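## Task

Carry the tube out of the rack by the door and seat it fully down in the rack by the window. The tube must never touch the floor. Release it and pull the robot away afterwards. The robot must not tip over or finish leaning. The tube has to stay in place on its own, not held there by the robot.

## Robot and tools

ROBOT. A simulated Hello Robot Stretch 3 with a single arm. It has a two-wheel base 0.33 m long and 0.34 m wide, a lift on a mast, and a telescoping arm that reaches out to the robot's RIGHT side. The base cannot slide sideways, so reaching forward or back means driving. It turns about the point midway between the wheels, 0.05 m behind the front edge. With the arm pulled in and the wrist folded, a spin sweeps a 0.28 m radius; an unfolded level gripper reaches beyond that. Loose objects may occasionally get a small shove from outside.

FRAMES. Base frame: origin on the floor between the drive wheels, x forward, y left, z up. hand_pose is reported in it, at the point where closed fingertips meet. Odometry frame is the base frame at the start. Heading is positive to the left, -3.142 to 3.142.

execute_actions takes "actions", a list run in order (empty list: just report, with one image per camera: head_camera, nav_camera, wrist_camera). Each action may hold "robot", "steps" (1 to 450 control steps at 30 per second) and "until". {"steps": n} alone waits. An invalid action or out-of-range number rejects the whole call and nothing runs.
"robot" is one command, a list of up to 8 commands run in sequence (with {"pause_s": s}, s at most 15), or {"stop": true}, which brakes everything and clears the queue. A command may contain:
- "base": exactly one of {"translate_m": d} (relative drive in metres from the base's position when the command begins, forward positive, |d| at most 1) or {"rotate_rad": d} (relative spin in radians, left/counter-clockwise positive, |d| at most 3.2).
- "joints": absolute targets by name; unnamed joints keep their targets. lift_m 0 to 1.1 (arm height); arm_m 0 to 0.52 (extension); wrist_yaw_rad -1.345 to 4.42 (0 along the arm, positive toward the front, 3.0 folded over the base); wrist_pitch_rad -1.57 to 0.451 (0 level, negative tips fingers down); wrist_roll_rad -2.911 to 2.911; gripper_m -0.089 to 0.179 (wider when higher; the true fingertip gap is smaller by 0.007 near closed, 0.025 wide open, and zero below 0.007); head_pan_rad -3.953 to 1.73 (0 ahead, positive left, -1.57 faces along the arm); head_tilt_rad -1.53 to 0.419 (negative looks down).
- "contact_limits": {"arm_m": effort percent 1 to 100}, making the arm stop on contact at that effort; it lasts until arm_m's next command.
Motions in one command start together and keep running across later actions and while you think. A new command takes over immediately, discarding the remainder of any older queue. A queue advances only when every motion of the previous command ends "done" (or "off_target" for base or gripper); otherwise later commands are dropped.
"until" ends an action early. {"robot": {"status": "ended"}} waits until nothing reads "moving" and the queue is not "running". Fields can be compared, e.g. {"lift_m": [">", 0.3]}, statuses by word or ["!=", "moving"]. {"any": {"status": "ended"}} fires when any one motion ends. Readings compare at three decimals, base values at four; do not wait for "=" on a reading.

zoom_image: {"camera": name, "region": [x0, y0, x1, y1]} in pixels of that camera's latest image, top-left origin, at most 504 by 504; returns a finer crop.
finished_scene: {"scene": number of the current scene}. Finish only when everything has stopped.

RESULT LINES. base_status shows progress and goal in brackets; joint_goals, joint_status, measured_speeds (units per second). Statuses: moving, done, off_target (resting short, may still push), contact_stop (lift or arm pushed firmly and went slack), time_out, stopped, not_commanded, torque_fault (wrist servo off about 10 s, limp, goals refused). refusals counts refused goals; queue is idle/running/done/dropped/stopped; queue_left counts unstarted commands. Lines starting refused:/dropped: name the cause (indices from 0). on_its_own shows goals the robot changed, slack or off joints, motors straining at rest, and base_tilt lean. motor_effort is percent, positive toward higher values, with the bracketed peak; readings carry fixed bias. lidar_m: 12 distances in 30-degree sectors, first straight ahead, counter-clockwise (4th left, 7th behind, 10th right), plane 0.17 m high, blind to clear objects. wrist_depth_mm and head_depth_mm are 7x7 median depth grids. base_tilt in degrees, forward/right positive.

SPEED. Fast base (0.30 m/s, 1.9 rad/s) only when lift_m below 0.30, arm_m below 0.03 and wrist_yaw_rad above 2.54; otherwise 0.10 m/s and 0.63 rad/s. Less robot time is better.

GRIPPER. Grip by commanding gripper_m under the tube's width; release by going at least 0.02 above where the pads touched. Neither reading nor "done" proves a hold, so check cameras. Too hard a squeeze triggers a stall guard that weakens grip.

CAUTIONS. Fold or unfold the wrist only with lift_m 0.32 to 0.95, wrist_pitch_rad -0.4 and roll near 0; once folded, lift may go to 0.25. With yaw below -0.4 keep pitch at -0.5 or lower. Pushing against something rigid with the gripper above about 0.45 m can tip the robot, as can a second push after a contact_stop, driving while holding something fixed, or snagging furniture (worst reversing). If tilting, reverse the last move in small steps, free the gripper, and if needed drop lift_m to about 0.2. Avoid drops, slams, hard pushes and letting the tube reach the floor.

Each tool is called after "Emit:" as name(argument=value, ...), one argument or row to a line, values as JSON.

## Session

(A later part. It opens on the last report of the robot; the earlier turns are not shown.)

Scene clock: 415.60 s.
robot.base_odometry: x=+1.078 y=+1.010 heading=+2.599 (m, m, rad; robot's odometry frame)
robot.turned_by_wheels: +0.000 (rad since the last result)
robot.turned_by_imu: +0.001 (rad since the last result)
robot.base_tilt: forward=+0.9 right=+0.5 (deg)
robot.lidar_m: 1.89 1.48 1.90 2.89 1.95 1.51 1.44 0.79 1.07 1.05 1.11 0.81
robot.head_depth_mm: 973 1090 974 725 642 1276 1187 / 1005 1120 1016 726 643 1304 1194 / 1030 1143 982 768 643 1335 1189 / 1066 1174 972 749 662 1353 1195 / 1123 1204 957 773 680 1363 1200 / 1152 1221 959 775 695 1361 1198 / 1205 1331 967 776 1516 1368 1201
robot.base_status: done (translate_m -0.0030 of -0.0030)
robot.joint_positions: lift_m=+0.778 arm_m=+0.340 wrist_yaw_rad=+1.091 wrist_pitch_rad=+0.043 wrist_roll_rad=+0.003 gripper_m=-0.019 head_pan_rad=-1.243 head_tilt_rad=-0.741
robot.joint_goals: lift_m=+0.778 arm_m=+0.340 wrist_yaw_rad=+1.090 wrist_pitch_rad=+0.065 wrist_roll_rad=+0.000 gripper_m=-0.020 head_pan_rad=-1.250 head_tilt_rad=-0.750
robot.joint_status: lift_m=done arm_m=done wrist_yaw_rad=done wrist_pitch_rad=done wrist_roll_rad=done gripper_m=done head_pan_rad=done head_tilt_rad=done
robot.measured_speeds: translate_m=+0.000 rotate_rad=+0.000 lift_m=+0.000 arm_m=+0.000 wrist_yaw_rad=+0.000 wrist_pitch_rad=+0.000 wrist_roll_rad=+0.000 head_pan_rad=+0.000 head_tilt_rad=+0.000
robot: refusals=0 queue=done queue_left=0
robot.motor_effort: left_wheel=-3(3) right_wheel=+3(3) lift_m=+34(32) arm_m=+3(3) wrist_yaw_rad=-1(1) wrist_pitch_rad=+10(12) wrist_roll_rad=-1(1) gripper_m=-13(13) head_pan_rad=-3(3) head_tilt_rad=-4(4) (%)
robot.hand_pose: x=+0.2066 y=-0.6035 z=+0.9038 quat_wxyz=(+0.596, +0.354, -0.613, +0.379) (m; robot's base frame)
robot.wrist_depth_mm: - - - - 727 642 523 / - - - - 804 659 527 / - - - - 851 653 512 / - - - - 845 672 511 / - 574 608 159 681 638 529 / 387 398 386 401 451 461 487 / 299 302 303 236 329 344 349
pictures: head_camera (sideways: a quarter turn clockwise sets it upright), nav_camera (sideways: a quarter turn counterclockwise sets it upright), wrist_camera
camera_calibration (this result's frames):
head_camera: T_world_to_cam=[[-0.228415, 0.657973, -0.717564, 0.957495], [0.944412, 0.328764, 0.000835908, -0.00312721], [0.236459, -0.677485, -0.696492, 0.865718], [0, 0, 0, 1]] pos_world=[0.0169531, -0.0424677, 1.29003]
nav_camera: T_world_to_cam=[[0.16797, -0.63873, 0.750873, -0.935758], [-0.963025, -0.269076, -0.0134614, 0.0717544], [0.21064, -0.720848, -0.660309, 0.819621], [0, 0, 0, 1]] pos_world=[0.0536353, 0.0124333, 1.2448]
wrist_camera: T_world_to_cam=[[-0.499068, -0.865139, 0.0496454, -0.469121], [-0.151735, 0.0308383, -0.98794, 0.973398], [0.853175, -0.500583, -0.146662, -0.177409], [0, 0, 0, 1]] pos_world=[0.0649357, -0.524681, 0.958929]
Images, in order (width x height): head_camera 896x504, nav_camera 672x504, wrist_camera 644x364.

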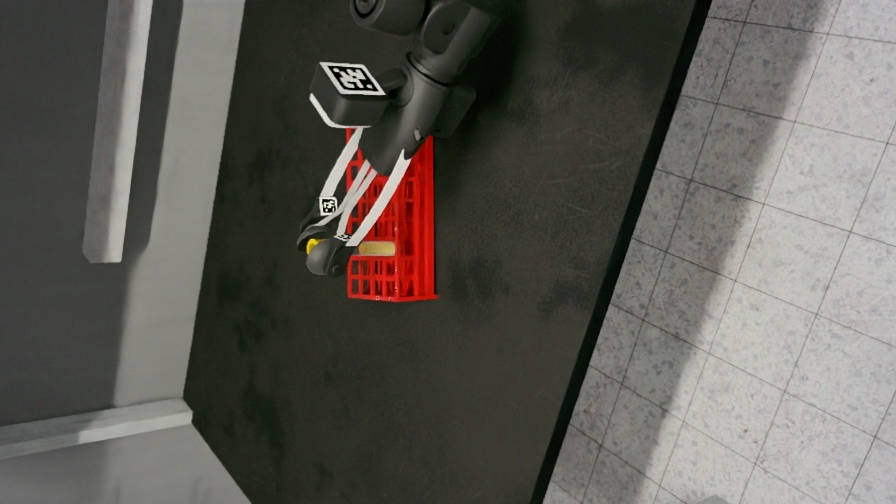

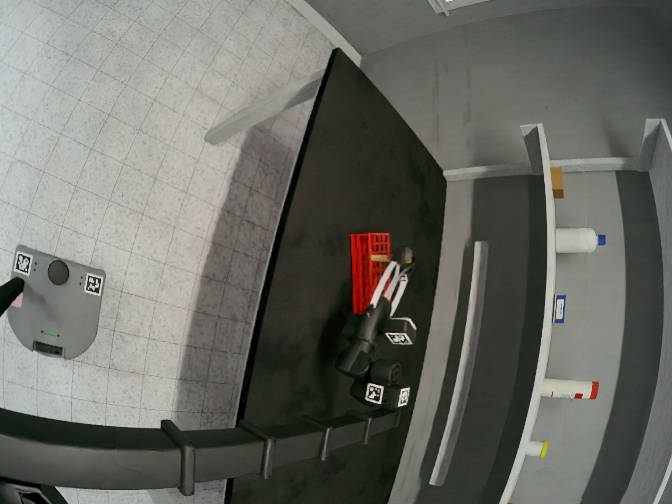

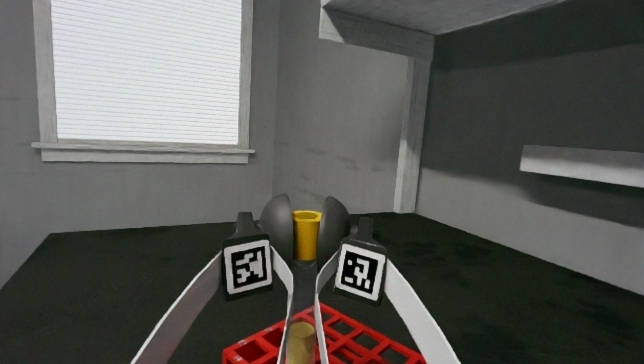

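Emit:
execute_actions(
  actions=[
    {"robot": [{"joints": {"arm_m": 0.3412}}, {"joints": {"lift_m": 0.746}}], "steps": 200, "until": {"robot": {"status": "ended"}}},
  ],
)

Emit:
zoom_image(
  camera="head_camera",
  region=[320, 200, 440, 310],
)

Emit:
zoom_image(
  camera="wrist_camera",
  region=[200, 200, 440, 364],
)

Scene clock: 423.77 s.
robot.base_odometry: x=+1.078 y=+1.010 heading=+2.599 (m, m, rad; robot's odometry frame)
robot.turned_by_wheels: +0.000 (rad since the last result)
robot.turned_by_imu: +0.001 (rad since the last result)
robot.base_tilt: forward=+0.9 right=+0.6 (deg)
robot.lidar_m: 1.89 1.48 1.91 2.89 1.94 1.51 1.44 0.79 1.08 1.05 1.11 0.81
robot.head_depth_mm: 974 1088 945 - 640 1276 1190 / 1002 1116 981 - 643 1306 1188 / 1032 1143 989 747 644 1328 1194 / 1068 1180 985 749 660 1354 1193 / 1121 1208 955 772 678 1363 1194 / 1157 1224 962 774 698 1357 1201 / 1204 1340 964 777 1509 1365 1196
robot.base_status: done (translate_m -0.0030 of -0.0030)
robot.joint_positions: lift_m=+0.746 arm_m=+0.341 wrist_yaw_rad=+1.091 wrist_pitch_rad=+0.043 wrist_roll_rad=+0.003 gripper_m=-0.019 head_pan_rad=-1.243 head_tilt_rad=-0.741
robot.joint_goals: lift_m=+0.746 arm_m=+0.341 wrist_yaw_rad=+1.090 wrist_pitch_rad=+0.065 wrist_roll_rad=+0.000 gripper_m=-0.020 head_pan_rad=-1.250 head_tilt_rad=-0.750
robot.joint_status: lift_m=done arm_m=done wrist_yaw_rad=done wrist_pitch_rad=done wrist_roll_rad=done gripper_m=done head_pan_rad=done head_tilt_rad=done
robot.measured_speeds: translate_m=+0.000 rotate_rad=+0.000 lift_m=+0.000 arm_m=+0.000 wrist_yaw_rad=+0.000 wrist_pitch_rad=+0.000 wrist_roll_rad=+0.000 head_pan_rad=+0.000 head_tilt_rad=+0.000
robot: refusals=0 queue=done queue_left=0
robot.motor_effort: left_wheel=-3(3) right_wheel=+3(3) lift_m=+33(36) arm_m=+3(3) wrist_yaw_rad=-1(0) wrist_pitch_rad=+10(10) wrist_roll_rad=-1(1) gripper_m=-12(13) head_pan_rad=-3(3) head_tilt_rad=-2(3) (%)
robot.hand_pose: x=+0.2066 y=-0.6046 z=+0.8718 quat_wxyz=(+0.596, +0.354, -0.613, +0.379) (m; robot's base frame)
robot.wrist_depth_mm: - - - - 741 651 528 / - - - - 806 654 530 / - - - - 829 659 496 / - - - - 829 654 526 / 481 483 512 159 582 598 518 / 324 336 267 249 381 389 408 / 249 255 228 189 217 284 295
pictures: head_camera (sideways: a quarter turn clockwise sets it upright), nav_camera (sideways: a quarter turn counterclockwise sets it upright), wrist_camera
camera_calibration (this result's frames):
head_camera: T_world_to_cam=[[-0.228415, 0.657973, -0.717563, 0.957495], [0.944412, 0.328764, 0.000835909, -0.00312721], [0.236459, -0.677484, -0.696493, 0.865718], [0, 0, 0, 1]] pos_world=[0.0169531, -0.0424677, 1.29003]
nav_camera: T_world_to_cam=[[0.16797, -0.63873, 0.750873, -0.935758], [-0.963025, -0.269076, -0.0134614, 0.0717544], [0.21064, -0.720848, -0.66031, 0.819621], [0, 0, 0, 1]] pos_world=[0.0536353, 0.0124333, 1.2448]
wrist_camera: T_world_to_cam=[[-0.499068, -0.86514, 0.0496443, -0.468561], [-0.151734, 0.0308392, -0.98794, 0.941824], [0.853175, -0.500582, -0.146662, -0.182697], [0, 0, 0, 1]] pos_world=[0.0649356, -0.52587, 0.926932]
Images, in order (width x height): head_camera 896x504, nav_camera 672x504, wrist_camera 644x364.

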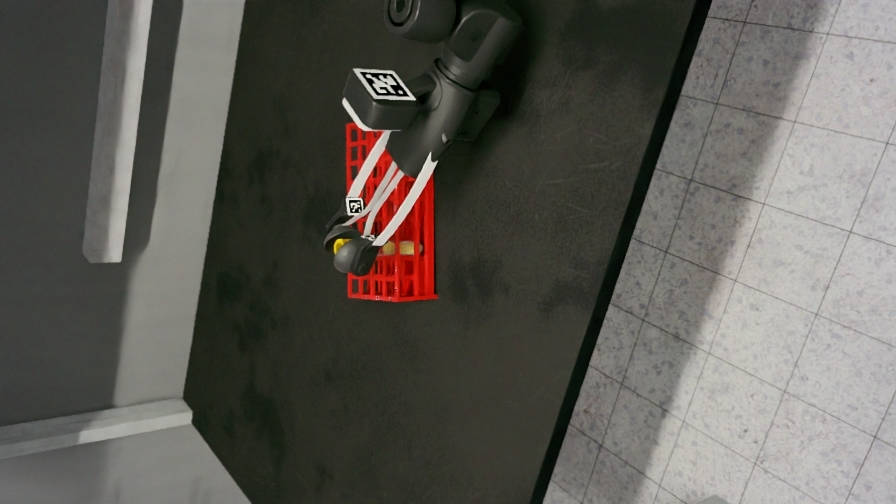

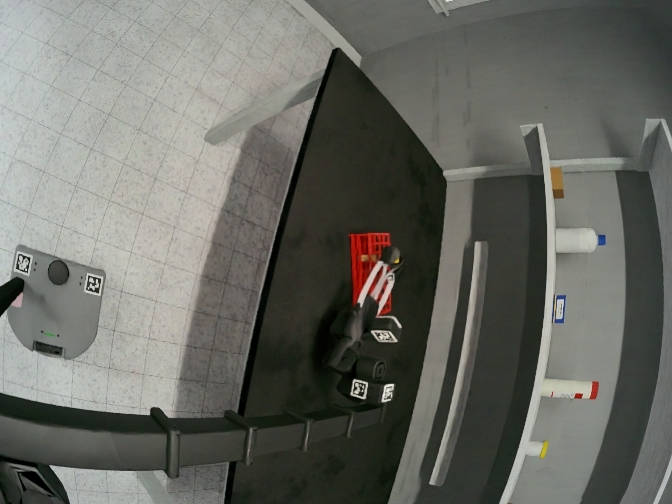

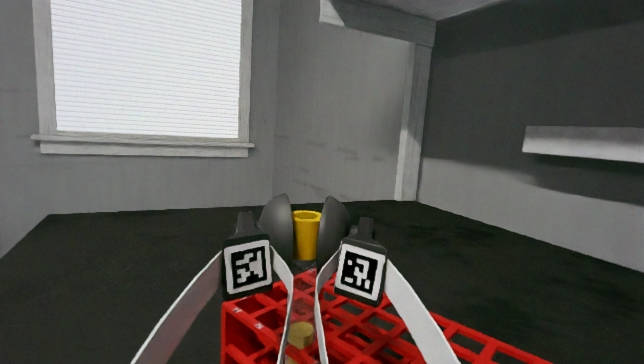

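Region (320, 200, 440, 310) of head_camera's 896x504 image, scaled by 4.200, with more detail than that image has; it fills the top 462 rows of this view, and the rest is white.

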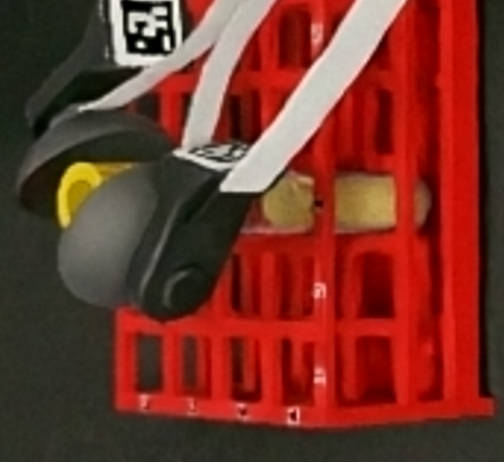

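Region (200, 200, 440, 364) of wrist_camera's 644x364 image, scaled by 2.100; it fills the top 344 rows of this view, and the rest is white.

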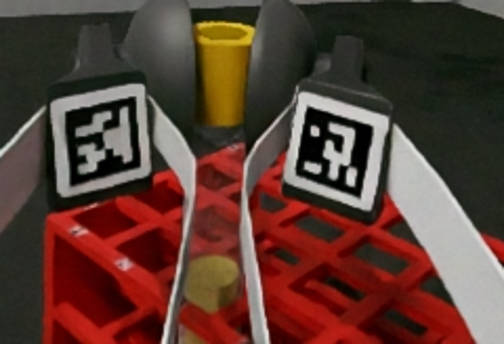

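Emit:
execute_actions(
  actions=[
    {"robot": {"joints": {"lift_m": 0.742}}, "steps": 60, "until": {"robot": {"status": "ended"}}},
  ],
)

Emit:
zoom_image(
  camera="head_camera",
  region=[320, 200, 440, 310],
)

Scene clock: 432.77 s.
robot.base_odometry: x=+1.078 y=+1.010 heading=+2.599 (m, m, rad; robot's odometry frame)
robot.turned_by_wheels: +0.000 (rad since the last result)
robot.turned_by_imu: +0.001 (rad since the last result)
robot.base_tilt: forward=+0.9 right=+0.5 (deg)
robot.lidar_m: 1.89 1.48 1.90 2.89 1.94 1.51 1.44 0.79 1.08 1.05 1.10 0.81
robot.head_depth_mm: 972 1093 945 - 642 1274 1194 / 1006 1118 983 - 643 1306 1191 / 1026 1150 951 748 643 1331 1190 / 1065 1175 987 748 659 1357 1197 / 1124 1207 957 774 678 1359 1195 / 1156 1221 964 773 697 1363 1194 / 1204 1337 959 774 1523 1366 1199
robot.base_status: done (translate_m -0.0030 of -0.0030)
robot.joint_positions: lift_m=+0.742 arm_m=+0.341 wrist_yaw_rad=+1.091 wrist_pitch_rad=+0.043 wrist_roll_rad=+0.003 gripper_m=-0.019 head_pan_rad=-1.243 head_tilt_rad=-0.741
robot.joint_goals: lift_m=+0.742 arm_m=+0.341 wrist_yaw_rad=+1.090 wrist_pitch_rad=+0.065 wrist_roll_rad=+0.000 gripper_m=-0.020 head_pan_rad=-1.250 head_tilt_rad=-0.750
robot.joint_status: lift_m=done arm_m=done wrist_yaw_rad=done wrist_pitch_rad=done wrist_roll_rad=done gripper_m=done head_pan_rad=done head_tilt_rad=done
robot.measured_speeds: translate_m=+0.000 rotate_rad=+0.000 lift_m=+0.000 arm_m=+0.000 wrist_yaw_rad=+0.000 wrist_pitch_rad=+0.000 wrist_roll_rad=+0.000 head_pan_rad=+0.000 head_tilt_rad=+0.000
robot: refusals=0 queue=done queue_left=0
robot.motor_effort: left_wheel=-3(3) right_wheel=+3(3) lift_m=+33(35) arm_m=+3(3) wrist_yaw_rad=-1(0) wrist_pitch_rad=+10(10) wrist_roll_rad=-1(1) gripper_m=-13(13) head_pan_rad=-3(3) head_tilt_rad=-2(3) (%)
robot.hand_pose: x=+0.2066 y=-0.6046 z=+0.8678 quat_wxyz=(+0.596, +0.354, -0.613, +0.379) (m; robot's base frame)
robot.wrist_depth_mm: - - - - 764 659 526 / - - - - 802 663 525 / - - - - 831 657 496 / - - - - 839 660 528 / 478 469 495 159 563 588 511 / 318 327 219 232 371 383 395 / 243 249 219 179 188 271 288
pictures: head_camera (sideways: a quarter turn clockwise sets it upright), nav_camera (sideways: a quarter turn counterclockwise sets it upright), wrist_camera
camera_calibration (this result's frames):
head_camera: T_world_to_cam=[[-0.228415, 0.657973, -0.717564, 0.957495], [0.944412, 0.328764, 0.000835908, -0.00312721], [0.236459, -0.677485, -0.696493, 0.865718], [0, 0, 0, 1]] pos_world=[0.0169531, -0.0424677, 1.29003]
nav_camera: T_world_to_cam=[[0.16797, -0.63873, 0.750873, -0.935758], [-0.963025, -0.269076, -0.0134614, 0.0717544], [0.21064, -0.720848, -0.660309, 0.819621], [0, 0, 0, 1]] pos_world=[0.0536353, 0.0124333, 1.2448]
wrist_camera: T_world_to_cam=[[-0.49907, -0.865139, 0.0496446, -0.468365], [-0.151734, 0.0308392, -0.98794, 0.937882], [0.853174, -0.500584, -0.146662, -0.183284], [0, 0, 0, 1]] pos_world=[0.0649356, -0.525874, 0.922942]
Images, in order (width x height): head_camera 896x504, nav_camera 672x504, wrist_camera 644x364.

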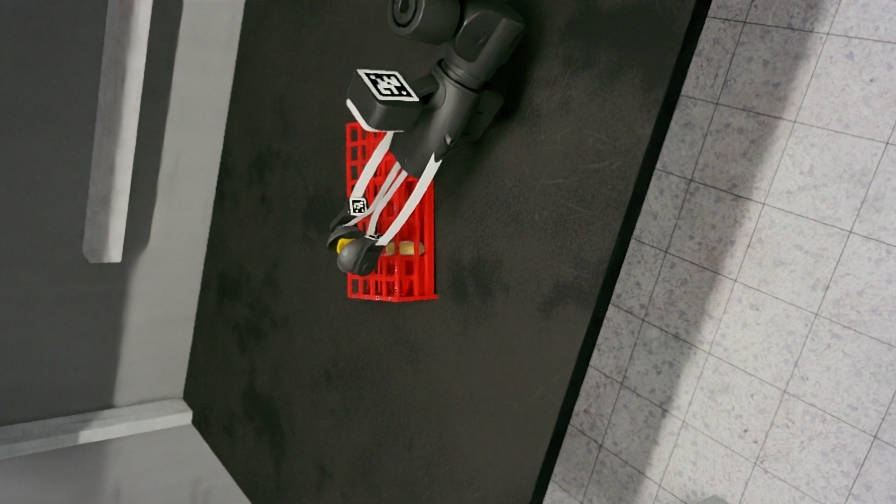

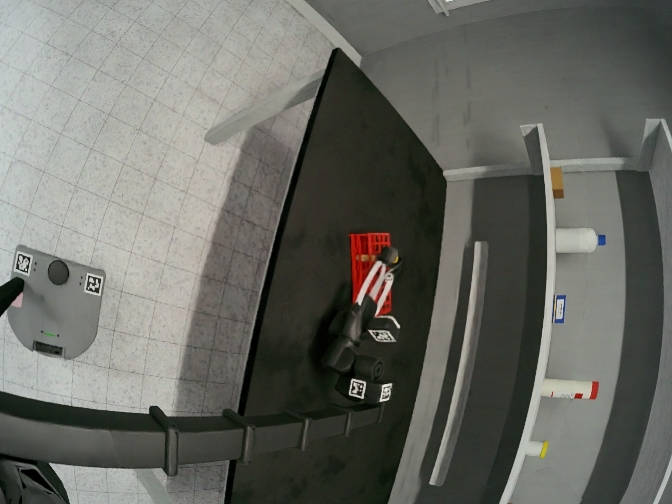

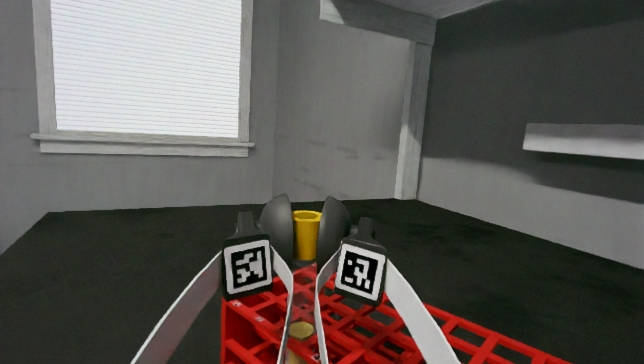

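Region (320, 200, 440, 310) of head_camera's 896x504 image, scaled by 4.200, with more detail than that image has; it fills the top 462 rows of this view, and the rest is white.

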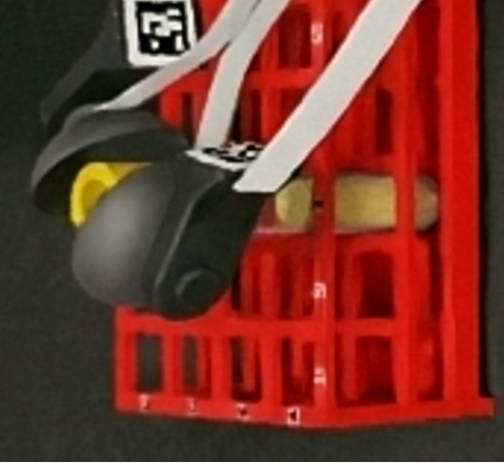

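Emit:
execute_actions(
  actions=[
    {"robot": [{"joints": {"lift_m": 0.7395}}, {"joints": {"gripper_m": 0.07}}, {"joints": {"lift_m": 0.805}}, {"joints": {"arm_m": 0.0, "wrist_yaw_rad": 1.57}}], "steps": 400, "until": {"robot": {"status": "ended"}}},
  ],
)

Emit:
zoom_image(
  camera="head_camera",
  region=[300, 180, 460, 320],
)

Scene clock: 444.60 s.
robot.base_odometry: x=+1.078 y=+1.010 heading=+2.599 (m, m, rad; robot's odometry frame)
robot.turned_by_wheels: +0.000 (rad since the last result)
robot.turned_by_imu: +0.002 (rad since the last result)
robot.base_tilt: forward=+0.9 right=+0.5 (deg)
robot.lidar_m: 1.89 1.48 1.90 2.88 1.94 1.50 1.44 0.79 1.07 1.05 1.11 0.81
robot.head_depth_mm: 969 1092 949 764 642 581 - / 1003 1111 946 766 645 1301 1222 / 1028 1147 955 766 644 1343 1234 / 1065 1178 952 752 660 1388 - / 1123 1204 962 772 677 1361 - / 1157 1230 960 772 696 1367 1201 / 1199 1331 964 777 1515 1341 1205
robot.base_status: done (translate_m -0.0030 of -0.0030)
robot.joint_positions: lift_m=+0.805 arm_m=+0.003 wrist_yaw_rad=+1.569 wrist_pitch_rad=+0.046 wrist_roll_rad=+0.003 gripper_m=+0.070 head_pan_rad=-1.243 head_tilt_rad=-0.741
robot.joint_goals: lift_m=+0.805 arm_m=+0.000 wrist_yaw_rad=+1.570 wrist_pitch_rad=+0.065 wrist_roll_rad=+0.000 gripper_m=+0.070 head_pan_rad=-1.250 head_tilt_rad=-0.750
robot.joint_status: lift_m=done arm_m=done wrist_yaw_rad=done wrist_pitch_rad=done wrist_roll_rad=done gripper_m=done head_pan_rad=done head_tilt_rad=done
robot.measured_speeds: translate_m=+0.000 rotate_rad=+0.000 lift_m=+0.000 arm_m=+0.000 wrist_yaw_rad=+0.000 wrist_pitch_rad=+0.000 wrist_roll_rad=+0.000 head_pan_rad=+0.000 head_tilt_rad=+0.000
robot: refusals=0 queue=done queue_left=0
robot.motor_effort: left_wheel=-3(3) right_wheel=+3(4) lift_m=+42(45) arm_m=-5(7) wrist_yaw_rad=+1(1) wrist_pitch_rad=+9(10) wrist_roll_rad=-1(1) gripper_m=+1(90) head_pan_rad=-3(3) head_tilt_rad=-4(3) (%)
robot.hand_pose: x=+0.2357 y=-0.1486 z=+0.9313 quat_wxyz=(+0.488, +0.489, -0.512, +0.510) (m; robot's base frame)
robot.wrist_depth_mm: - - - - - - - / - - - - - - - / - - - - - - - / - - - - - - - / - - - - - - - / - - - - - 538 555 / - - - - - 414 404
pictures: head_camera (sideways: a quarter turn clockwise sets it upright), nav_camera (sideways: a quarter turn counterclockwise sets it upright), wrist_camera
camera_calibration (this result's frames):
head_camera: T_world_to_cam=[[-0.228416, 0.657976, -0.71756, 0.957491], [0.944412, 0.328764, 0.000835942, -0.00312725], [0.236458, -0.677482, -0.696496, 0.865722], [0, 0, 0, 1]] pos_world=[0.0169531, -0.0424677, 1.29003]
nav_camera: T_world_to_cam=[[0.167971, -0.638733, 0.75087, -0.935754], [-0.963025, -0.269076, -0.0134611, 0.0717541], [0.210639, -0.720845, -0.660313, 0.819626], [0, 0, 0, 1]] pos_world=[0.0536352, 0.0124336, 1.2448]
wrist_camera: T_world_to_cam=[[-0.0452042, -0.99775, 0.0495127, -0.188986], [-0.1459, -0.042438, -0.988389, 0.979133], [0.988266, -0.0519033, -0.143654, 0.0615002], [0, 0, 0, 1]] pos_world=[0.0735342, -0.143816, 0.985955]
Images, in order (width x height): head_camera 896x504, nav_camera 672x504, wrist_camera 644x364.

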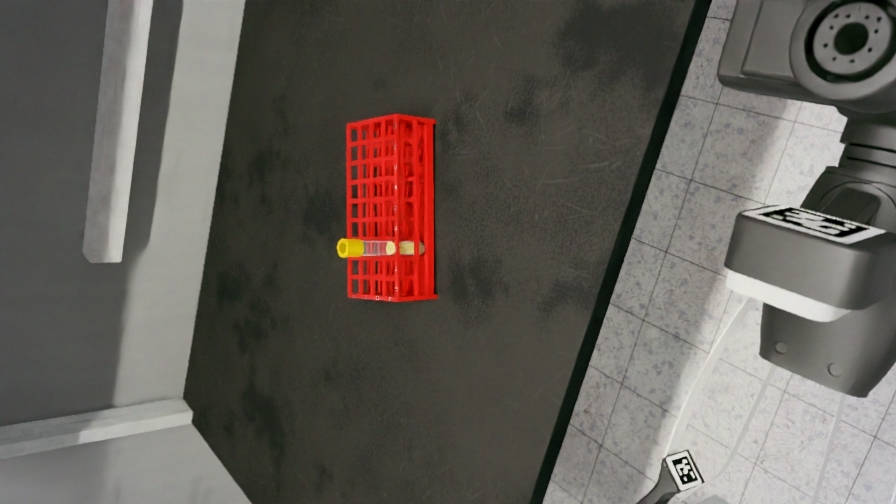

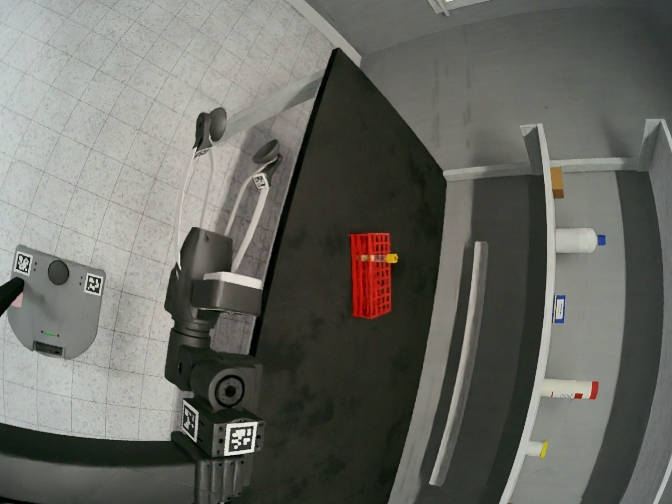

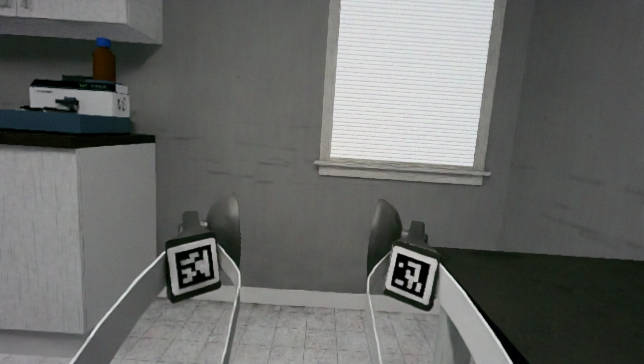

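Region (300, 180, 460, 320) of head_camera's 896x504 image, scaled by 3.150, with more detail than that image has; it fills the top 441 rows of this view, and the rest is white.

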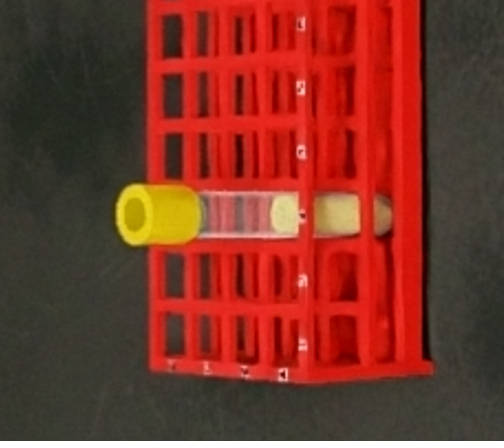

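The tube is seated fully in the rack and the robot is clear.

Emit:
finished_scene(
  scene=2,
)

The scene is finished: the task was done.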